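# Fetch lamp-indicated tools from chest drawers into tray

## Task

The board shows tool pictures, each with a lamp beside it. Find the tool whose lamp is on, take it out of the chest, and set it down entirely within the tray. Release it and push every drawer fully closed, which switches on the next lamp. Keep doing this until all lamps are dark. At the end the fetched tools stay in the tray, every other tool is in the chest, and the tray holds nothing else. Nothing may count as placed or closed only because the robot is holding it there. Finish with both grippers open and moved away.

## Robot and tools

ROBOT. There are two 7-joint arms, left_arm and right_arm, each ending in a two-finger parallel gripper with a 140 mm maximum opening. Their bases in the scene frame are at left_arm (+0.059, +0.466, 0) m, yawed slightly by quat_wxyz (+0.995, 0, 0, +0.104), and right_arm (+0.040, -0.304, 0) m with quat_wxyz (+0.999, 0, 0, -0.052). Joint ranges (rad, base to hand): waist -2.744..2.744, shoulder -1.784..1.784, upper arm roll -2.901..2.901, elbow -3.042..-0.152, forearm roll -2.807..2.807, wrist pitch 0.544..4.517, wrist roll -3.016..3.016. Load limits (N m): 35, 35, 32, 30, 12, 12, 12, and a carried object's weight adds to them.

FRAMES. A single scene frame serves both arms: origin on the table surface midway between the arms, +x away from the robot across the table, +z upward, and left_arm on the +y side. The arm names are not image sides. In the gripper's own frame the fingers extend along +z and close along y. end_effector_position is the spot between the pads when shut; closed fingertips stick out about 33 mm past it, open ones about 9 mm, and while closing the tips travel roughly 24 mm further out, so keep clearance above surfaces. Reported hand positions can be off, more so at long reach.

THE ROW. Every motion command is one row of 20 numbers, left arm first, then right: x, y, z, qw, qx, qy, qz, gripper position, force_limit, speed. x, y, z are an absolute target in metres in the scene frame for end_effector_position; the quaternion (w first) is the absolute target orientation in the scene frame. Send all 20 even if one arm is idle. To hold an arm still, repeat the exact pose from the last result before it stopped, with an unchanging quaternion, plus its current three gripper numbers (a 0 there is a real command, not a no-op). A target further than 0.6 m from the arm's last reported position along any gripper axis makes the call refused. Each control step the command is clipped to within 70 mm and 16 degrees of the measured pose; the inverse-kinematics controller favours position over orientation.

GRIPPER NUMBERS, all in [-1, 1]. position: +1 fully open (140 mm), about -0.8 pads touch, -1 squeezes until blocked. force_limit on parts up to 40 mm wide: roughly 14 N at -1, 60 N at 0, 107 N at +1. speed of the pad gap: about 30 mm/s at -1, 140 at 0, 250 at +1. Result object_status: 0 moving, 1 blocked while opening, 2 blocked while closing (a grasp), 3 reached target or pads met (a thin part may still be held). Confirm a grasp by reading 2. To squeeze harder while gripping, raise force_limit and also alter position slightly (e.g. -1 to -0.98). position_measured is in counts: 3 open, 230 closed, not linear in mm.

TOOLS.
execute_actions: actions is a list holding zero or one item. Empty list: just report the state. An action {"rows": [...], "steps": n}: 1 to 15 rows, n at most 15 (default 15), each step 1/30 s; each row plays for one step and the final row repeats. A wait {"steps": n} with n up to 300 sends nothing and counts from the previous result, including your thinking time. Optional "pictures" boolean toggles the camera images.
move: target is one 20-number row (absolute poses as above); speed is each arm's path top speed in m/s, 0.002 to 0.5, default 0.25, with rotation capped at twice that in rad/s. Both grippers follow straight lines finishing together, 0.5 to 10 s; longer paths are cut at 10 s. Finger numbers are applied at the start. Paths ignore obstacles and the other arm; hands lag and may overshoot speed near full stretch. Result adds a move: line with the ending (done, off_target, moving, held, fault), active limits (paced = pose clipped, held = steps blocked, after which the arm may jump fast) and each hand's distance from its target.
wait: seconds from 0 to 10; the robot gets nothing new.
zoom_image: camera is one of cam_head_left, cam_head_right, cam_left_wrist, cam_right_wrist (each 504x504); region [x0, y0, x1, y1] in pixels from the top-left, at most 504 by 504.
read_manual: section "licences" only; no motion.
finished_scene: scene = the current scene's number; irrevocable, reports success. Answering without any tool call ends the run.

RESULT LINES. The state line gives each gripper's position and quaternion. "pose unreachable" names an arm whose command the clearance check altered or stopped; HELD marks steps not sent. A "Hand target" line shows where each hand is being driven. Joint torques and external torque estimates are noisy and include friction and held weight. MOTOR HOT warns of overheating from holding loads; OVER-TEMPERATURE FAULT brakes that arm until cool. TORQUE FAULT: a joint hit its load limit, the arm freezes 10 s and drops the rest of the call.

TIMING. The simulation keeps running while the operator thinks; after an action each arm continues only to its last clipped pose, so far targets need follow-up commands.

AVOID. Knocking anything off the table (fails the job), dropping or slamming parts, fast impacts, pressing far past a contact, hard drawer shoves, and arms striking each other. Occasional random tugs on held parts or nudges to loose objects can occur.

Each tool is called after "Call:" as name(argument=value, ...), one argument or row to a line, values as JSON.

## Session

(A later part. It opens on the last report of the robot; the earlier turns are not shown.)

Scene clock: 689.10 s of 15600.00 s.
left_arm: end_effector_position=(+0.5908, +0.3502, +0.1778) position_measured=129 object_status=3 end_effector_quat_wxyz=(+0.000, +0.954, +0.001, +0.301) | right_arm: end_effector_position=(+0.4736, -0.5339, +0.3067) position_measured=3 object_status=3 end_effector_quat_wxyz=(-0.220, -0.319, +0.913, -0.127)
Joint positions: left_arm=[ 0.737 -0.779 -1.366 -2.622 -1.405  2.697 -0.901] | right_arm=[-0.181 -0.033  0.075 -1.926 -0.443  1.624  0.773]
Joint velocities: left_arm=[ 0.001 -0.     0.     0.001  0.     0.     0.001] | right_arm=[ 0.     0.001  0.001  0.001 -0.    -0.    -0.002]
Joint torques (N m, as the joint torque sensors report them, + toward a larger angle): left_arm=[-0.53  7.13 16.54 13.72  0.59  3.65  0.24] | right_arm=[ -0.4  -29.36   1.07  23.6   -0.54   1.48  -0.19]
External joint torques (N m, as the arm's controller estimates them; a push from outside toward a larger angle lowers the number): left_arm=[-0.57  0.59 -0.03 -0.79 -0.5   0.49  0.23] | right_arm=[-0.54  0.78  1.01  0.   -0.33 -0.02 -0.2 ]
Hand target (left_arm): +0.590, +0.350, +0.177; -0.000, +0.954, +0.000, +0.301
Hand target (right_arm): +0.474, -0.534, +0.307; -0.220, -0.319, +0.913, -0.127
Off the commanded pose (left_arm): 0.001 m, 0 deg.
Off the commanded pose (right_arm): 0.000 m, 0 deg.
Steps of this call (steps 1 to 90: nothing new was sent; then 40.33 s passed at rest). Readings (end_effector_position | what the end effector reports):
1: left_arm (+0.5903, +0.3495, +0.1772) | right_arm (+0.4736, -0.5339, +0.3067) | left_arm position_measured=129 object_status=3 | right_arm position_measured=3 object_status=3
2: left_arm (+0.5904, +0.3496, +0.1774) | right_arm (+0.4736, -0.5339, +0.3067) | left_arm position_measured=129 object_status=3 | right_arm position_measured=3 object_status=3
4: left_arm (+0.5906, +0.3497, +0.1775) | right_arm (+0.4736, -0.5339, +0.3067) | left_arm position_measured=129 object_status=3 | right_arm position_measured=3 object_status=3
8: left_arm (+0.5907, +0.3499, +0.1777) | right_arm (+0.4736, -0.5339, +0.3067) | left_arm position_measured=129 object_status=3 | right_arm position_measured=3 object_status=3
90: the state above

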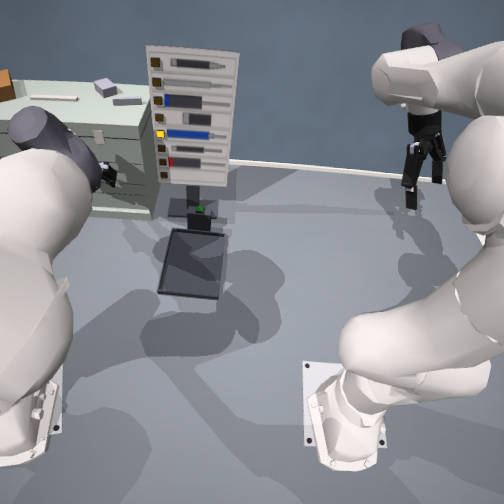

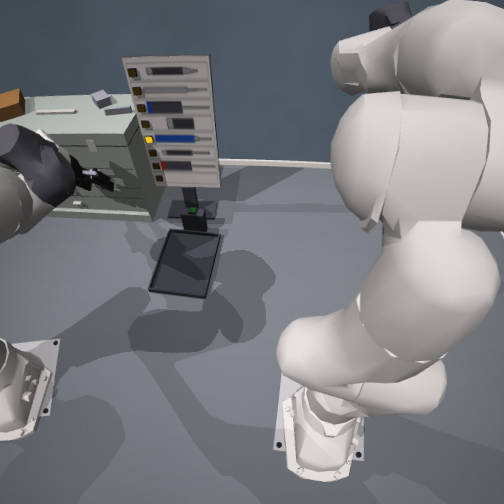

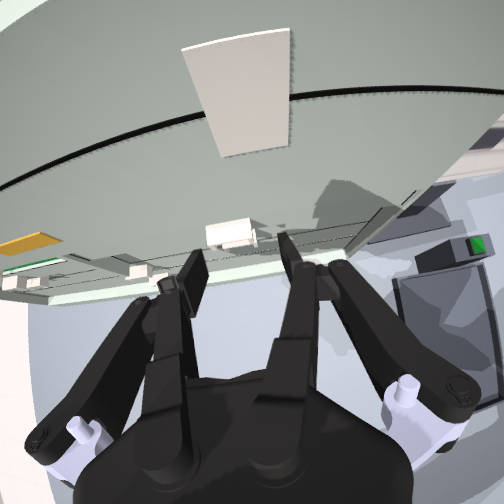

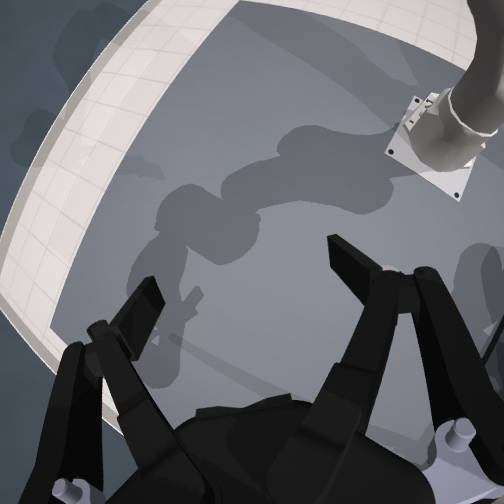

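Call:
move(
  target=[0.595,0.350,0.173,0,0.954,0,0.301,-1,0,-0.5,0.4736,-0.5339,0.3067,-0.220,-0.319,0.913,-0.127,1,0,0],
  speed=0.03,
)

Call:
move(
  target=[0.55,0.351,0.175,0,0.954,0,0.301,-1,0,-0.5,0.4736,-0.5339,0.3067,-0.220,-0.319,0.913,-0.127,1,0,0],
  speed=0.05,
)

Scene clock: 696.97 s of 15600.00 s.
left_arm: end_effector_position=(+0.5938, +0.3490, +0.1733) position_measured=193 object_status=2 end_effector_quat_wxyz=(+0.001, +0.954, +0.001, +0.300) | right_arm: end_effector_position=(+0.4736, -0.5339, +0.3067) position_measured=3 object_status=3 end_effector_quat_wxyz=(-0.220, -0.319, +0.913, -0.127)
Joint positions: left_arm=[ 0.759 -0.768 -1.391 -2.611 -1.418  2.709 -0.891] | right_arm=[-0.181 -0.033  0.075 -1.926 -0.443  1.624  0.773]
Joint velocities: left_arm=[ 0.001  0.004 -0.003 -0.    -0.005  0.009  0.011] | right_arm=[ 0.    -0.     0.001  0.001 -0.     0.002 -0.001]
Joint torques (N m, as the joint torque sensors report them, + toward a larger angle): left_arm=[ 3.43  9.17 14.78 15.9   0.49  3.49  0.28] | right_arm=[ -0.17 -29.29   0.58  23.47  -0.51   1.46  -0.12]
External joint torques (N m, as the arm's controller estimates them; a push from outside toward a larger angle lowers the number): left_arm=[ 3.35  2.39 -1.9   1.49 -0.61  0.31  0.26] | right_arm=[-0.24  0.9   0.58 -0.14 -0.29 -0.03 -0.13]
Hand target (left_arm): +0.595, +0.350, +0.173; -0.000, +0.954, +0.000, +0.301
Hand target (right_arm): +0.474, -0.534, +0.307; -0.220, -0.319, +0.913, -0.127
Off the commanded pose (left_arm): 0.002 m, 0 deg.
Off the commanded pose (right_arm): 0.000 m, 0 deg.
After step 90, 4.17 s passed at rest.
move: done

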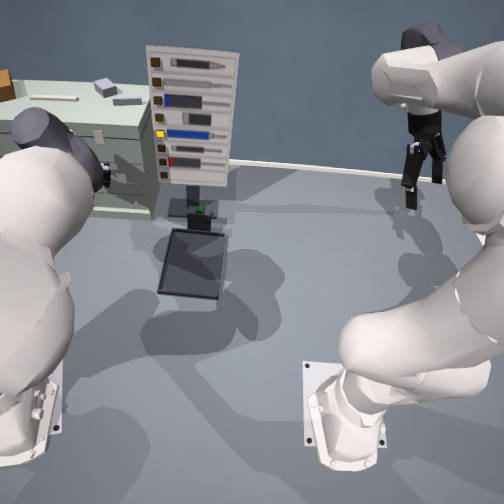

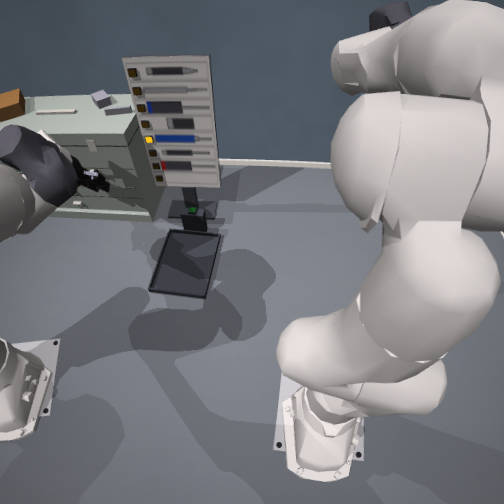

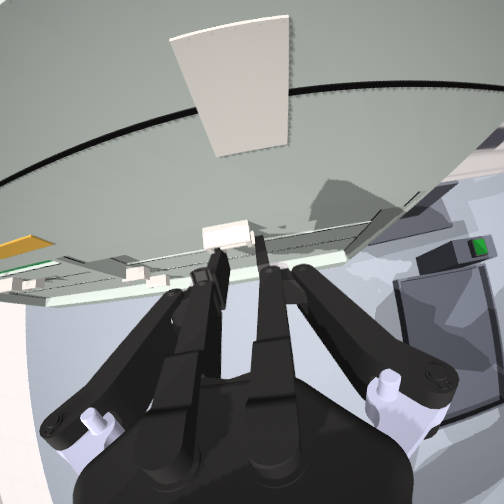

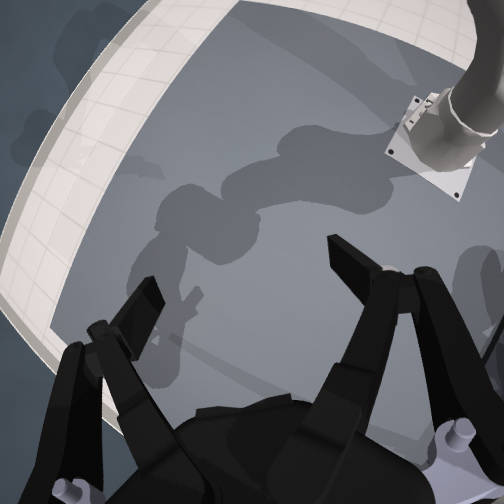

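Scene clock: 698.17 s of 15600.00 s.
left_arm: end_effector_position=(+0.5500, +0.3504, +0.1736) position_measured=193 object_status=2 end_effector_quat_wxyz=(+0.001, +0.954, -0.001, +0.300) | right_arm: end_effector_position=(+0.4736, -0.5339, +0.3067) position_measured=3 object_status=3 end_effector_quat_wxyz=(-0.220, -0.319, +0.913, -0.127)
Joint positions: left_arm=[ 0.565 -0.836 -1.281 -2.741 -1.421  2.684 -0.926] | right_arm=[-0.181 -0.033  0.075 -1.926 -0.443  1.624  0.773]
Joint velocities: left_arm=[-0.003 -0.007  0.003 -0.002 -0.    -0.01  -0.016] | right_arm=[-0.001 -0.     0.     0.    -0.002  0.001  0.   ]
Joint torques (N m, as the joint torque sensors report them, + toward a larger angle): left_arm=[-1.07  3.87 17.85 14.25  1.39  3.52  0.09] | right_arm=[ -0.22 -29.71   1.08  23.78  -0.5    1.51  -0.1 ]
External joint torques (N m, as the arm's controller estimates them; a push from outside toward a larger angle lowers the number): left_arm=[-1.08 -1.36  2.51  0.3   0.32  0.34  0.08] | right_arm=[-0.21  0.5   1.16  0.13 -0.26  0.02 -0.11]
Hand target (left_arm): +0.550, +0.351, +0.175; +0.002, +0.954, +0.000, +0.301
Hand target (right_arm): +0.474, -0.534, +0.307; -0.220, -0.319, +0.913, -0.127
Off the commanded pose (left_arm): 0.002 m, 0 deg.
Off the commanded pose (right_arm): 0.000 m, 0 deg.
move: done

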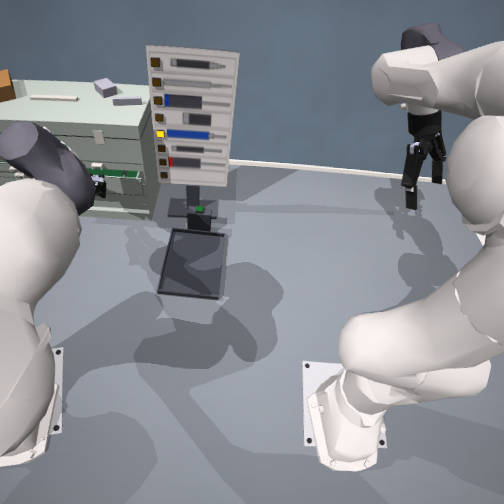

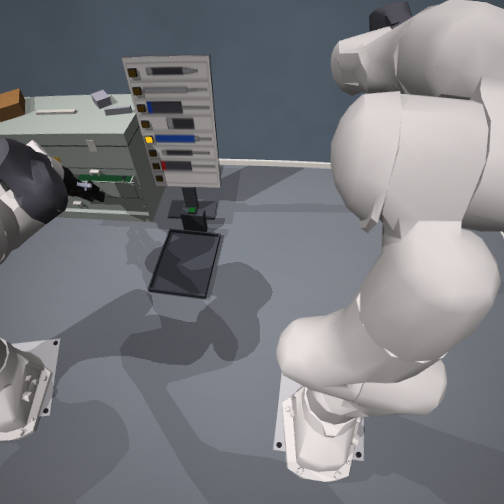

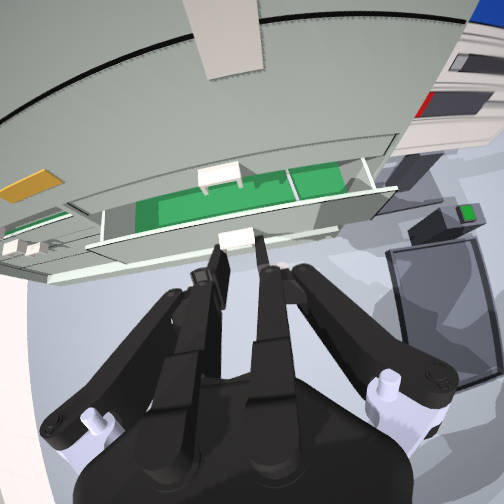

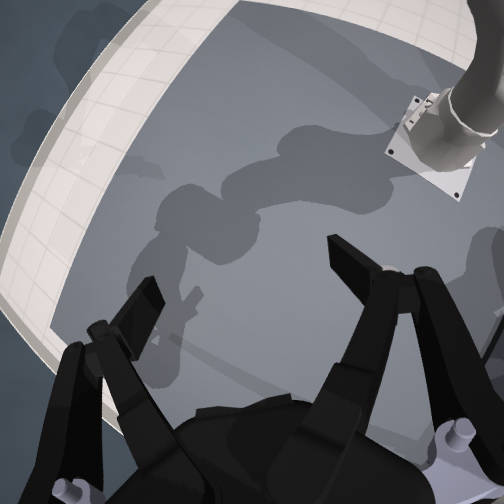

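R1 actually looks shut. Continue pulling R2.

Call:
move(
  target=[0.43,0.353,0.180,0,0.991,0,0.131,-1,0,-0.5,0.4736,-0.5339,0.3067,-0.220,-0.319,0.913,-0.127,1,0,0],
  speed=0.07,
)

Scene clock: 706.57 s of 15600.00 s.
left_arm: end_effector_position=(+0.4304, +0.3519, +0.1798) position_measured=193 object_status=2 end_effector_quat_wxyz=(-0.001, +0.991, -0.003, +0.133) | right_arm: end_effector_position=(+0.4736, -0.5339, +0.3067) position_measured=3 object_status=3 end_effector_quat_wxyz=(-0.220, -0.319, +0.913, -0.127)
Joint positions: left_arm=[ 0.377 -1.083 -0.97  -2.814 -0.955  2.111 -1.223] | right_arm=[-0.181 -0.033  0.075 -1.926 -0.443  1.624  0.773]
Joint velocities: left_arm=[-0.001 -0.01   0.001  0.     0.005 -0.016 -0.013] | right_arm=[ 0.001  0.001  0.    -0.001 -0.    -0.    -0.001]
Joint torques (N m, as the joint torque sensors report them, + toward a larger angle): left_arm=[-0.75  4.49 16.93 18.28  1.15  1.99 -0.37] | right_arm=[ -0.44 -30.04   0.69  23.96  -0.5    1.46  -0.13]
External joint torques (N m, as the arm's controller estimates them; a push from outside toward a larger angle lowers the number): left_arm=[-0.75 -1.46  2.32  1.64  0.41 -1.04 -0.38] | right_arm=[-0.43  0.15  0.78  0.36 -0.28 -0.02 -0.14]
Hand target (left_arm): +0.428, +0.350, +0.180; +0.001, +0.992, +0.000, +0.130
Hand target (right_arm): +0.474, -0.534, +0.307; -0.220, -0.319, +0.913, -0.127
Off the commanded pose (left_arm): 0.001 m, 0 deg.
Off the commanded pose (right_arm): 0.000 m, 0 deg.
After step 90, 2.53 s passed at rest.
move: done

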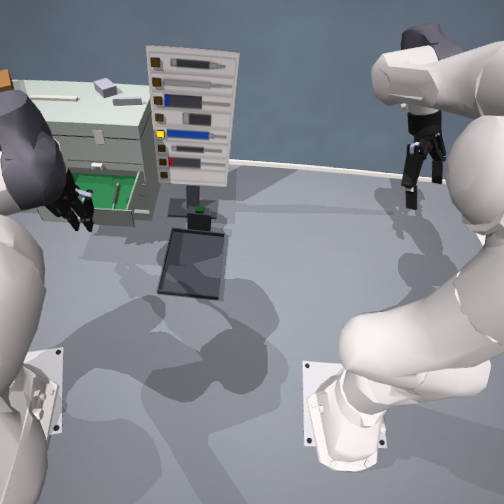

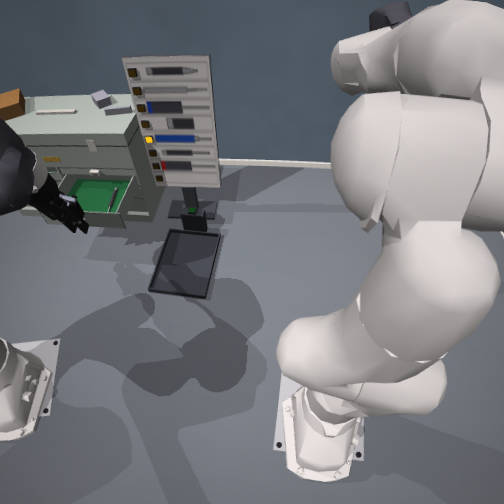

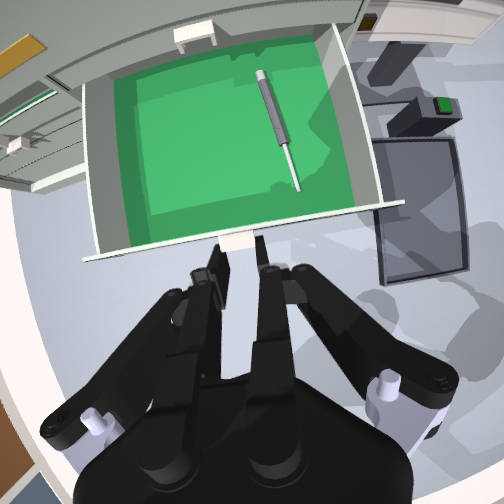

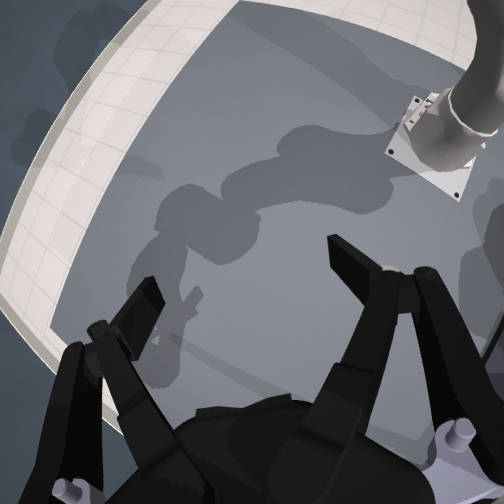

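Call:
move(
  target=[0.597,0.350,0.173,0,0.954,0,0.301,-1,0,-0.5,0.4736,-0.5339,0.3067,-0.220,-0.319,0.913,-0.127,1,0,0],
  speed=0.07,
)

Call:
move(
  target=[0.594,0.350,0.173,0,0.954,0,0.301,0,0,0,0.4736,-0.5339,0.3067,-0.220,-0.319,0.913,-0.127,1,0,0],
  speed=0.05,
)

Call:
move(
  target=[0.55,0.350,0.173,0,0.954,0,0.301,0,0,0,0.4736,-0.5339,0.3067,-0.220,-0.319,0.913,-0.127,1,0,0],
  speed=0.1,
)

Call:
move(
  target=[0.55,0.475,0.125,0,0.954,0,0.301,0,0,0,0.4736,-0.5339,0.3067,-0.220,-0.319,0.913,-0.127,1,0,0],
  speed=0.15,
)

Scene clock: 723.17 s of 15600.00 s.
left_arm: end_effector_position=(+0.5960, +0.3489, +0.1732) position_measured=193 object_status=2 end_effector_quat_wxyz=(+0.001, +0.954, +0.003, +0.299) | right_arm: end_effector_position=(+0.4736, -0.5339, +0.3067) position_measured=3 object_status=3 end_effector_quat_wxyz=(-0.220, -0.319, +0.913, -0.127)
Joint positions: left_arm=[ 0.772 -0.772 -1.397 -2.604 -1.418  2.7   -0.894] | right_arm=[-0.181 -0.033  0.075 -1.926 -0.443  1.624  0.773]
Joint velocities: left_arm=[-0.001  0.008 -0.004 -0.002 -0.021  0.013  0.051] | right_arm=[ 0.001 -0.002 -0.    -0.001 -0.    -0.001 -0.001]
Joint torques (N m, as the joint torque sensors report them, + toward a larger angle): left_arm=[ 7.06  9.65 14.64 15.47  0.29  4.26  0.39] | right_arm=[ -0.46 -29.43   0.98  24.01  -0.5    1.48  -0.15]
External joint torques (N m, as the arm's controller estimates them; a push from outside toward a larger angle lowers the number): left_arm=[ 7.1   2.63 -2.1   1.1  -0.82  1.1   0.36] | right_arm=[-0.43  0.82  1.09  0.38 -0.27 -0.01 -0.16]
Hand target (left_arm): +0.598, +0.354, +0.173; -0.003, +0.953, -0.001, +0.302
Hand target (right_arm): +0.474, -0.534, +0.307; -0.220, -0.319, +0.913, -0.127
Off the commanded pose (left_arm): 0.002 m, 0 deg.
Off the commanded pose (right_arm): 0.000 m, 0 deg.
After step 90, 10.67 s passed at rest.
move: done

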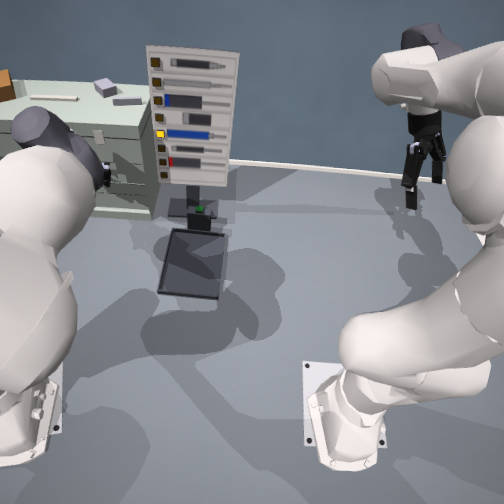

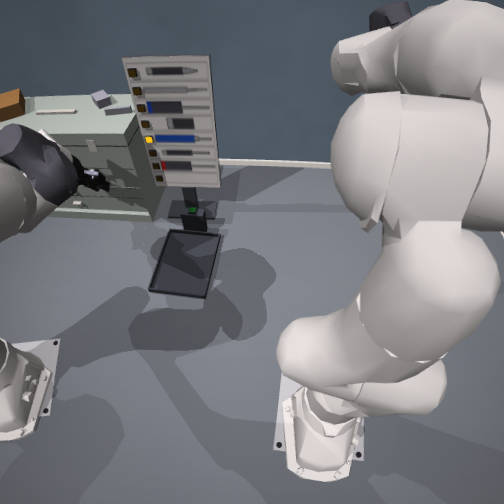

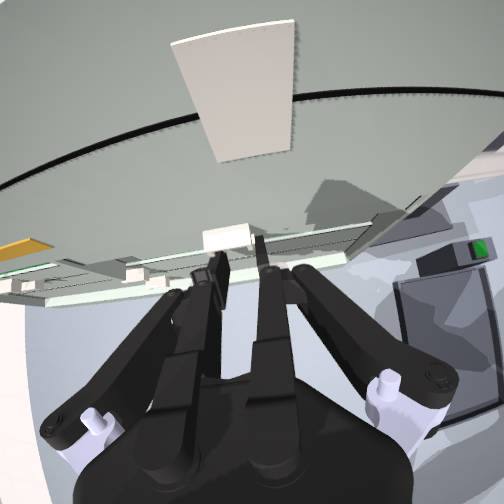

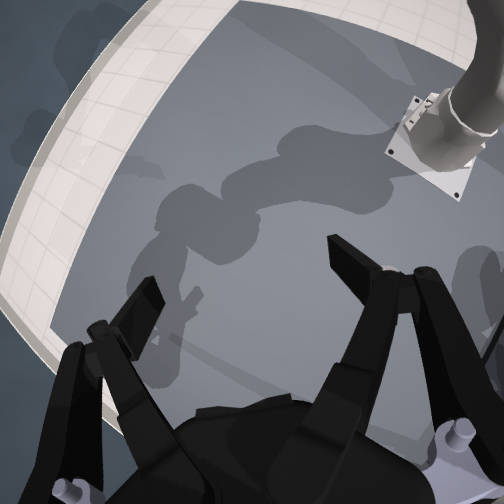

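Scene clock: 723.87 s of 15600.00 s.
left_arm: end_effector_position=(+0.5942, +0.3494, +0.1725) position_measured=129 object_status=3 end_effector_quat_wxyz=(+0.001, +0.954, +0.002, +0.300) | right_arm: end_effector_position=(+0.4736, -0.5339, +0.3067) position_measured=3 object_status=3 end_effector_quat_wxyz=(-0.220, -0.319, +0.913, -0.127)
Joint positions: left_arm=[ 0.766 -0.772 -1.395 -2.609 -1.424  2.703 -0.888] | right_arm=[-0.181 -0.033  0.075 -1.926 -0.443  1.624  0.773]
Joint velocities: left_arm=[ 0.    -0.     0.001 -0.001 -0.005  0.001  0.009] | right_arm=[ 0.    -0.     0.    -0.001 -0.001 -0.    -0.001]
Joint torques (N m, as the joint torque sensors report them, + toward a larger angle): left_arm=[-1.74  7.02 18.19 13.02  0.44  3.6   0.14] | right_arm=[  0.01 -29.58   1.15  23.59  -0.55   1.51  -0.12]
External joint torques (N m, as the arm's controller estimates them; a push from outside toward a larger angle lowers the number): left_arm=[-1.72  0.04  1.53 -1.35 -0.66  0.46  0.13] | right_arm=[-0.06  0.62  1.16  0.   -0.33  0.03 -0.13]
Hand target (left_arm): +0.594, +0.350, +0.173; +0.000, +0.954, +0.000, +0.301
Hand target (right_arm): +0.474, -0.534, +0.307; -0.220, -0.319, +0.913, -0.127
Off the commanded pose (left_arm): 0.001 m, 0 deg.
Off the commanded pose (right_arm): 0.000 m, 0 deg.
move: done

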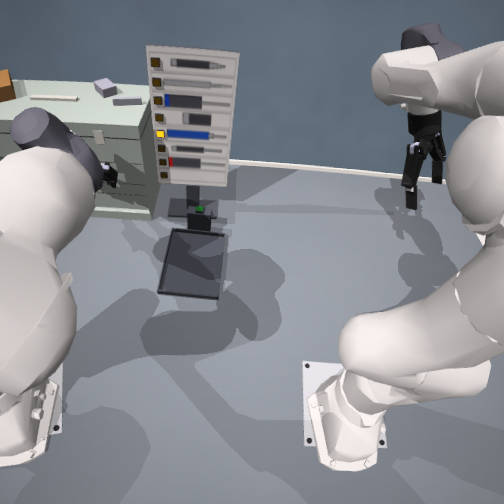

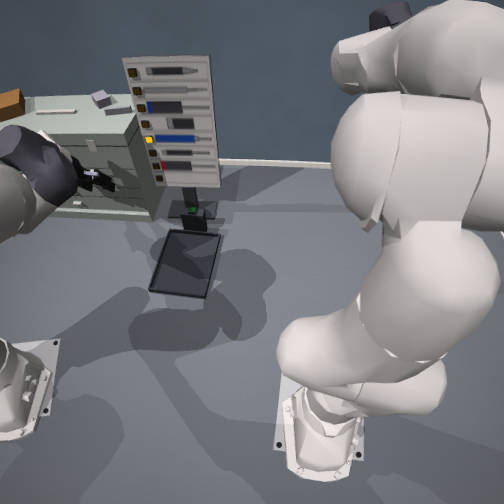

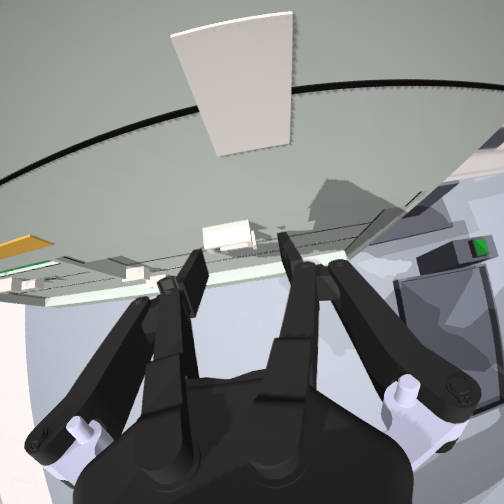

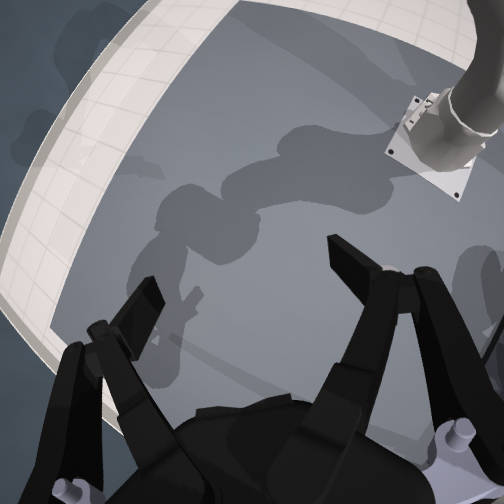

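Scene clock: 724.70 s of 15600.00 s.
left_arm: end_effector_position=(+0.5514, +0.3499, +0.1737) position_measured=129 object_status=3 end_effector_quat_wxyz=(-0.001, +0.953, -0.004, +0.303) | right_arm: end_effector_position=(+0.4736, -0.5339, +0.3067) position_measured=3 object_status=3 end_effector_quat_wxyz=(-0.220, -0.319, +0.913, -0.127)
Joint positions: left_arm=[ 0.57  -0.839 -1.29  -2.738 -1.433  2.689 -0.914] | right_arm=[-0.181 -0.033  0.075 -1.926 -0.443  1.624  0.773]
Joint velocities: left_arm=[-0.005 -0.005  0.005 -0.003  0.    -0.01  -0.028] | right_arm=[-0.    -0.    -0.     0.     0.001 -0.     0.001]
Joint torques (N m, as the joint torque sensors report them, + toward a larger angle): left_arm=[-2.96  4.31 16.58 13.4   1.68  2.9  -0.13] | right_arm=[ -0.27 -29.8    1.01  23.39  -0.55   1.45  -0.12]
External joint torques (N m, as the arm's controller estimates them; a push from outside toward a larger angle lowers the number): left_arm=[-2.93 -1.08  1.17 -0.51  0.59 -0.27 -0.15] | right_arm=[-0.25  0.36  1.1  -0.2  -0.32 -0.04 -0.13]
Hand target (left_arm): +0.550, +0.350, +0.173; +0.001, +0.954, +0.000, +0.301
Hand target (right_arm): +0.474, -0.534, +0.307; -0.220, -0.319, +0.913, -0.127
Off the commanded pose (left_arm): 0.002 m, 1 deg.
Off the commanded pose (right_arm): 0.000 m, 0 deg.
move: done

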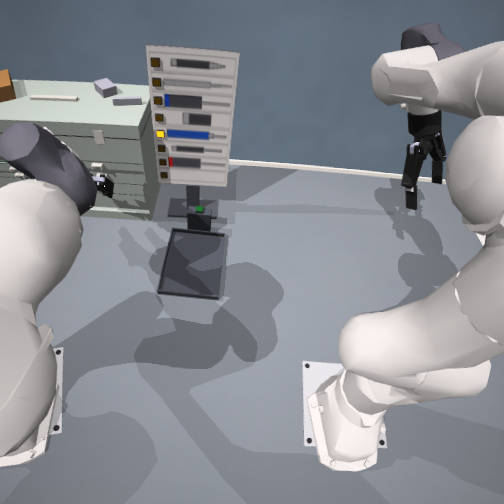

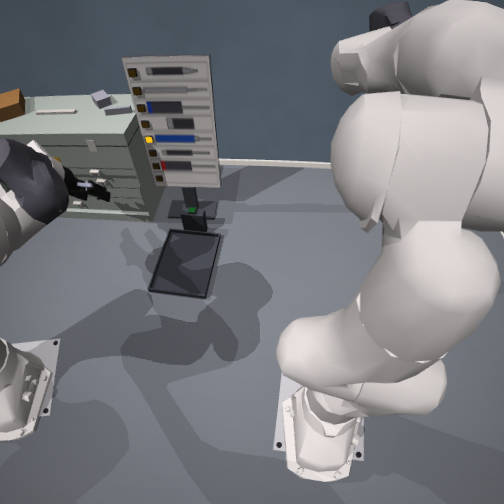

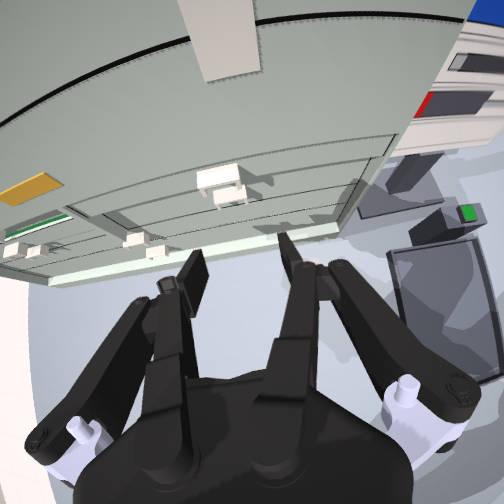

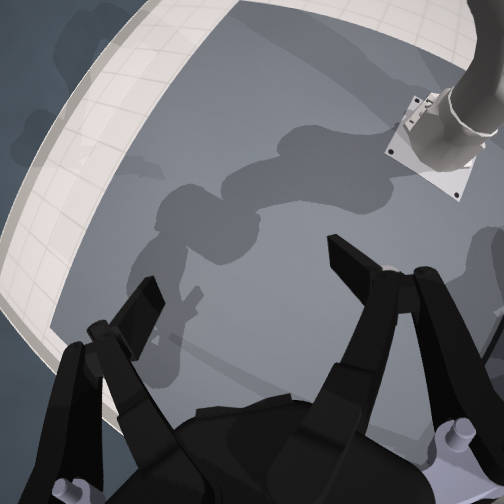

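Scene clock: 726.80 s of 15600.00 s.
left_arm: end_effector_position=(+0.5522, +0.4727, +0.1267) position_measured=129 object_status=3 end_effector_quat_wxyz=(+0.001, +0.952, +0.005, +0.305) | right_arm: end_effector_position=(+0.4736, -0.5339, +0.3067) position_measured=3 object_status=3 end_effector_quat_wxyz=(-0.220, -0.319, +0.913, -0.127)
Joint positions: left_arm=[ 0.88  -0.671 -1.319 -2.761 -1.797  2.704 -0.289] | right_arm=[-0.181 -0.033  0.075 -1.926 -0.443  1.624  0.773]
Joint velocities: left_arm=[-0.001  0.001 -0.001 -0.001 -0.009 -0.004  0.044] | right_arm=[-0.001 -0.001 -0.    -0.    -0.001 -0.    -0.001]
Joint torques (N m, as the joint torque sensors report them, + toward a larger angle): left_arm=[ 1.51  2.85 12.59 12.42  0.54  2.01  0.34] | right_arm=[ -0.2  -29.47   0.43  23.76  -0.57   1.45  -0.15]
External joint torques (N m, as the arm's controller estimates them; a push from outside toward a larger angle lowers the number): left_arm=[ 1.55 -0.53  0.04 -1.4  -0.57 -0.41  0.33] | right_arm=[-0.1   0.75  0.6   0.12 -0.33 -0.04 -0.16]
Hand target (left_arm): +0.551, +0.473, +0.126; -0.000, +0.953, -0.001, +0.304
Hand target (right_arm): +0.474, -0.534, +0.307; -0.220, -0.319, +0.913, -0.127
Off the commanded pose (left_arm): 0.004 m, 1 deg.
Off the commanded pose (right_arm): 0.000 m, 0 deg.
move: off_target (left_arm)

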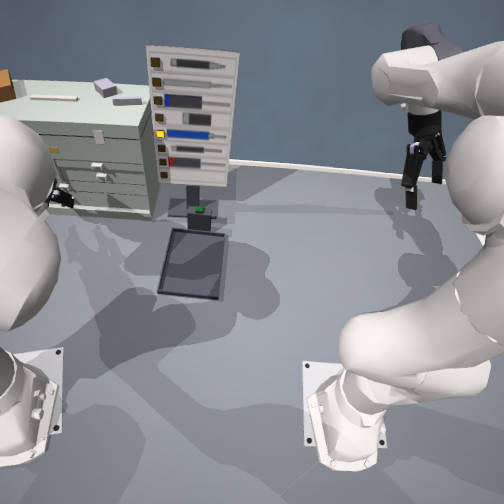

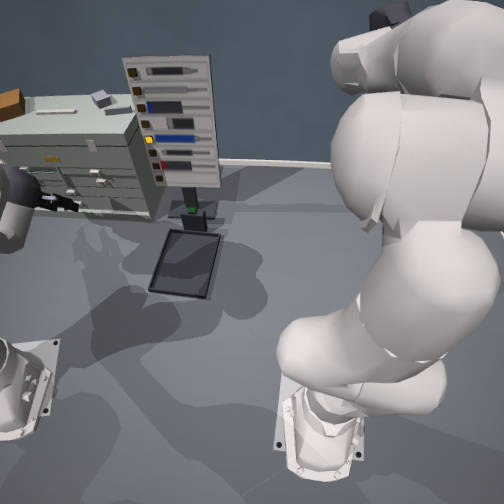

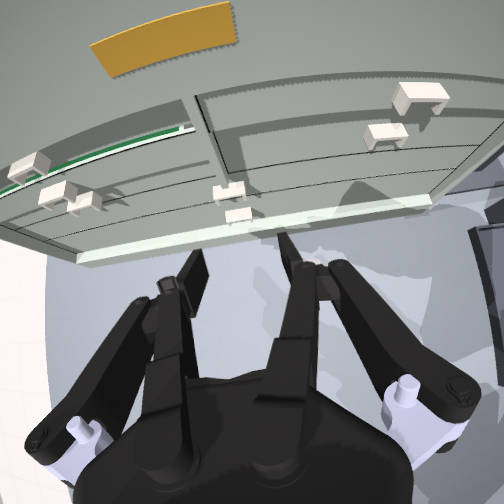

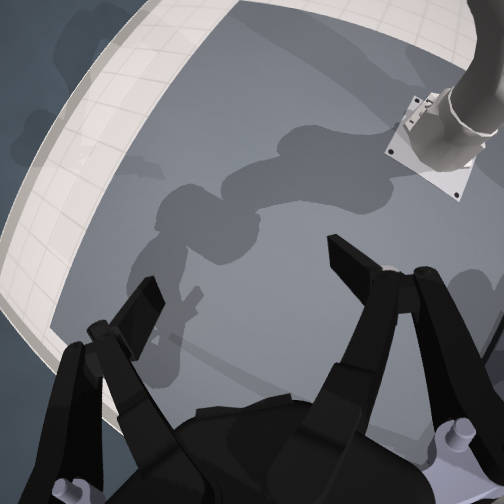

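Call:
move(
  target=[0.598,0.475,0.130,0,0.954,0,0.301,0,0,0,0.4736,-0.5339,0.3067,-0.220,-0.319,0.913,-0.127,1,0,0],
  speed=0.05,
)

Call:
move(
  target=[0.598,0.475,0.130,0,0.954,0,0.301,-1,0,-0.5,0.4736,-0.5339,0.3067,-0.220,-0.319,0.913,-0.127,1,0,0],
  speed=0.05,
)

Scene clock: 740.30 s of 15600.00 s.
left_arm: end_effector_position=(+0.5968, +0.4753, +0.1296) position_measured=129 object_status=3 end_effector_quat_wxyz=(-0.002, +0.954, -0.004, +0.300) | right_arm: end_effector_position=(+0.4736, -0.5339, +0.3067) position_measured=3 object_status=3 end_effector_quat_wxyz=(-0.220, -0.319, +0.913, -0.127)
Joint positions: left_arm=[ 1.086 -0.629 -1.454 -2.625 -1.728  2.707 -0.302] | right_arm=[-0.181 -0.033  0.075 -1.926 -0.443  1.624  0.773]
Joint velocities: left_arm=[ 0.01   0.001 -0.009  0.006  0.009  0.    -0.017] | right_arm=[ 0.001 -0.001 -0.001 -0.     0.001 -0.001 -0.001]
Joint torques (N m, as the joint torque sensors report them, + toward a larger angle): left_arm=[ 1.55  6.94 14.44 16.06  1.79  2.66 -0.04] | right_arm=[ -0.39 -29.47   0.96  23.83  -0.51   1.44  -0.1 ]
External joint torques (N m, as the arm's controller estimates them; a push from outside toward a larger angle lowers the number): left_arm=[ 1.59  1.06  0.54  1.6   0.68  0.18 -0.06] | right_arm=[-0.34  0.72  1.08  0.2  -0.28 -0.05 -0.11]
Hand target (left_arm): +0.597, +0.476, +0.130; -0.001, +0.954, -0.000, +0.300
Hand target (right_arm): +0.474, -0.534, +0.307; -0.220, -0.319, +0.913, -0.127
Off the commanded pose (left_arm): 0.001 m, 0 deg.
Off the commanded pose (right_arm): 0.000 m, 0 deg.
After step 90, 9.27 s passed at rest.
move: done

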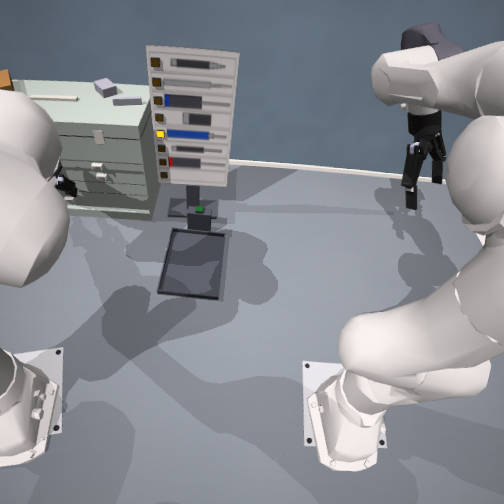

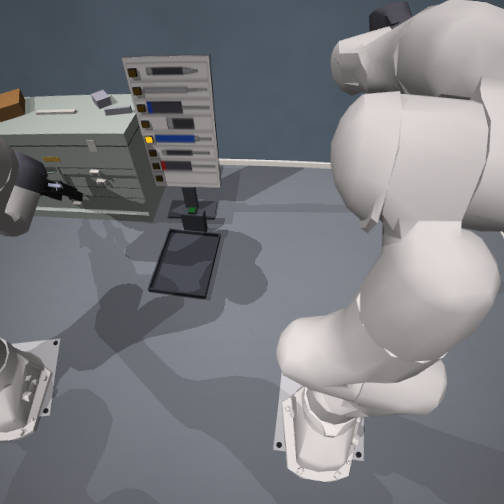

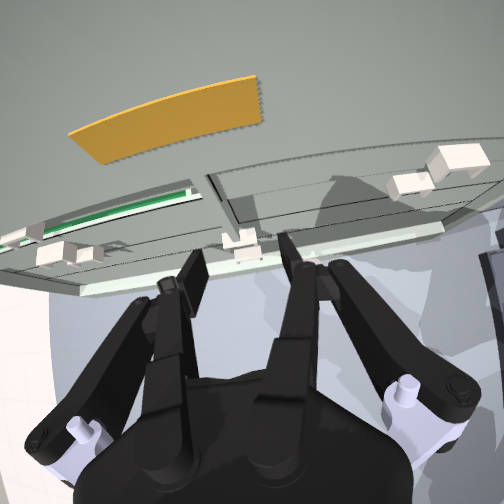

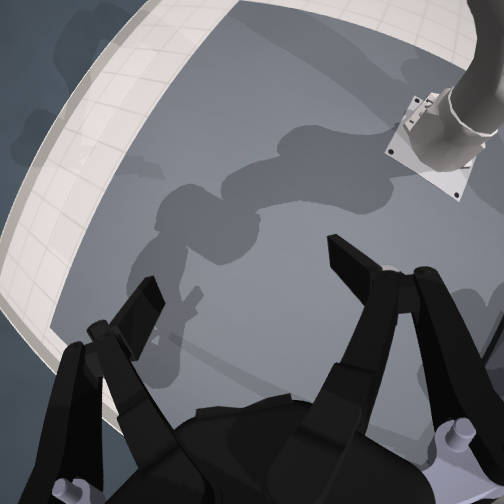

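Scene clock: 741.00 s of 15600.00 s.
left_arm: end_effector_position=(+0.5973, +0.4737, +0.1295) position_measured=193 object_status=2 end_effector_quat_wxyz=(-0.000, +0.954, -0.004, +0.300) | right_arm: end_effector_position=(+0.4736, -0.5339, +0.3067) position_measured=3 object_status=3 end_effector_quat_wxyz=(-0.220, -0.319, +0.913, -0.127)
Joint positions: left_arm=[ 1.086 -0.628 -1.455 -2.623 -1.728  2.705 -0.303] | right_arm=[-0.181 -0.033  0.075 -1.926 -0.443  1.624  0.773]
Joint velocities: left_arm=[ 0.     0.001  0.001  0.     0.002 -0.001 -0.003] | right_arm=[-0.002 -0.    -0.001 -0.001 -0.    -0.     0.   ]
Joint torques (N m, as the joint torque sensors report them, + toward a larger angle): left_arm=[ 1.55  6.05 14.05 16.05  0.98  2.75 -0.16] | right_arm=[ -0.16 -29.61   0.73  23.5   -0.51   1.49  -0.12]
External joint torques (N m, as the arm's controller estimates them; a push from outside toward a larger angle lowers the number): left_arm=[ 1.54  0.17  0.12  1.56 -0.13  0.27 -0.17] | right_arm=[ 0.05  0.6   1.02 -0.12 -0.26  0.01 -0.13]
Hand target (left_arm): +0.598, +0.475, +0.130; +0.000, +0.954, -0.000, +0.301
Hand target (right_arm): +0.474, -0.534, +0.307; -0.220, -0.319, +0.913, -0.127
Off the commanded pose (left_arm): 0.002 m, 0 deg.
Off the commanded pose (right_arm): 0.000 m, 0 deg.
move: done

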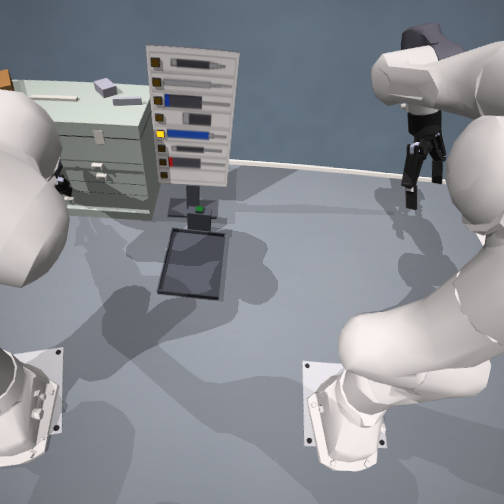

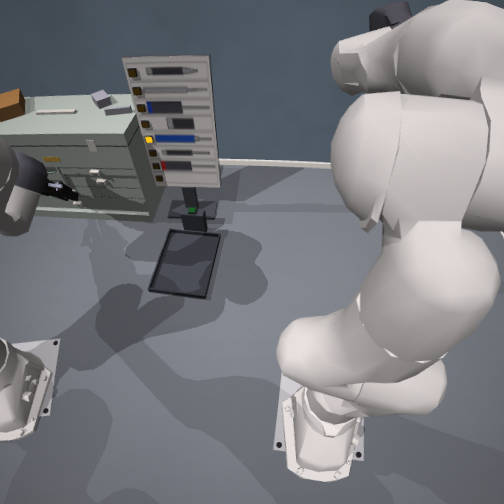

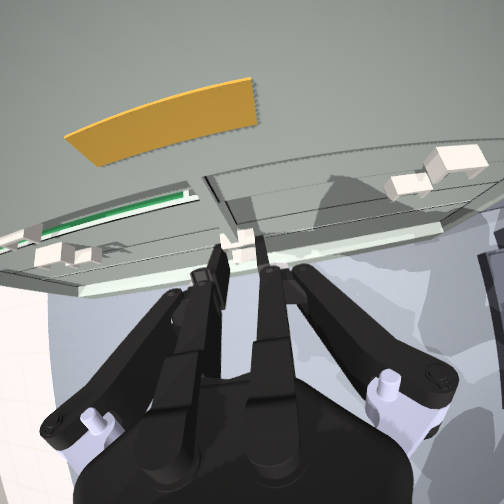

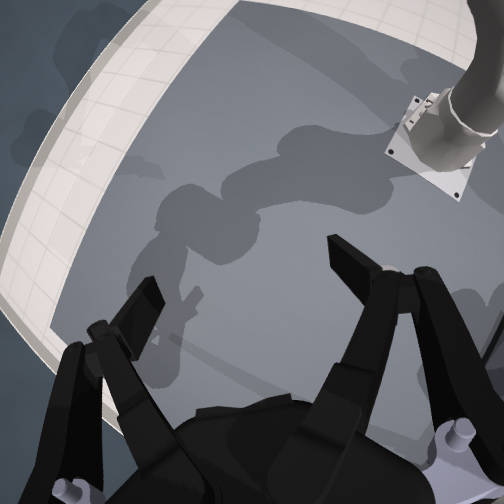

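Call:
move(
  target=[0.435,0.477,0.137,0,0.991,0,0.131,-1,0,-0.5,0.4736,-0.5339,0.3067,-0.220,-0.319,0.913,-0.127,1,0,0],
  speed=0.07,
)

Scene clock: 750.77 s of 15600.00 s.
left_arm: end_effector_position=(+0.4350, +0.4764, +0.1364) position_measured=193 object_status=2 end_effector_quat_wxyz=(-0.002, +0.991, -0.006, +0.133) | right_arm: end_effector_position=(+0.4736, -0.5339, +0.3067) position_measured=3 object_status=3 end_effector_quat_wxyz=(-0.220, -0.319, +0.913, -0.127)
Joint positions: left_arm=[ 0.672 -0.986 -0.992 -2.906 -1.086  2.219 -0.792] | right_arm=[-0.181 -0.033  0.075 -1.926 -0.443  1.624  0.773]
Joint velocities: left_arm=[-0.002 -0.008  0.    -0.     0.009 -0.013 -0.021] | right_arm=[-0.001  0.     0.002  0.002 -0.001  0.001 -0.   ]
Joint torques (N m, as the joint torque sensors report them, + toward a larger angle): left_arm=[-1.4   2.51 15.56 17.64  0.54  1.57 -0.62] | right_arm=[ -0.19 -29.39   1.08  23.7   -0.46   1.5   -0.13]
External joint torques (N m, as the arm's controller estimates them; a push from outside toward a larger angle lowers the number): left_arm=[-1.37 -1.68  2.93  1.39 -0.11 -1.31 -0.63] | right_arm=[-0.14  0.77  1.2   0.09 -0.23  0.01 -0.14]
Hand target (left_arm): +0.434, +0.473, +0.137; +0.003, +0.991, +0.002, +0.131
Hand target (right_arm): +0.474, -0.534, +0.307; -0.220, -0.319, +0.913, -0.127
Off the commanded pose (left_arm): 0.001 m, 1 deg.
Off the commanded pose (right_arm): 0.000 m, 0 deg.
After step 90, 3.83 s passed at rest.
move: done

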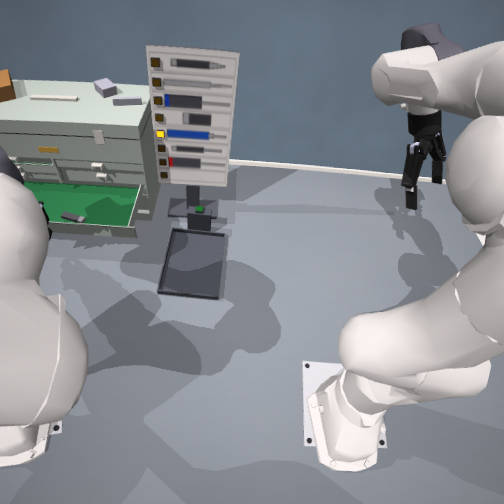

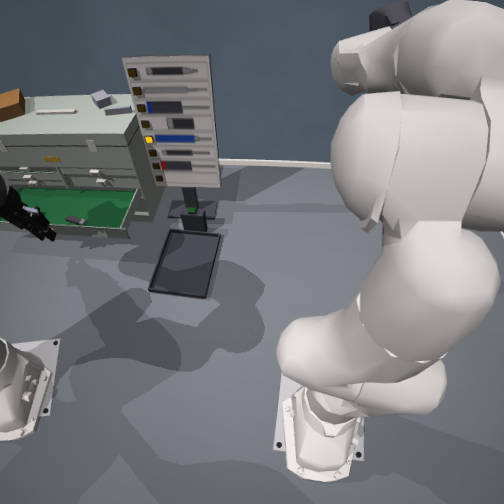

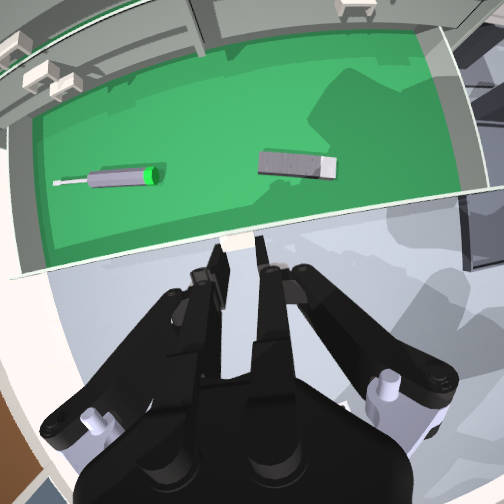

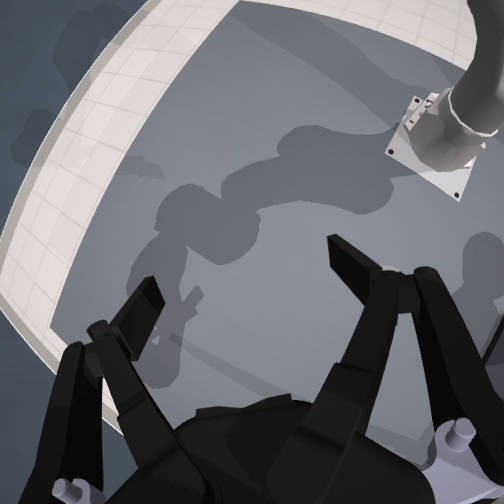

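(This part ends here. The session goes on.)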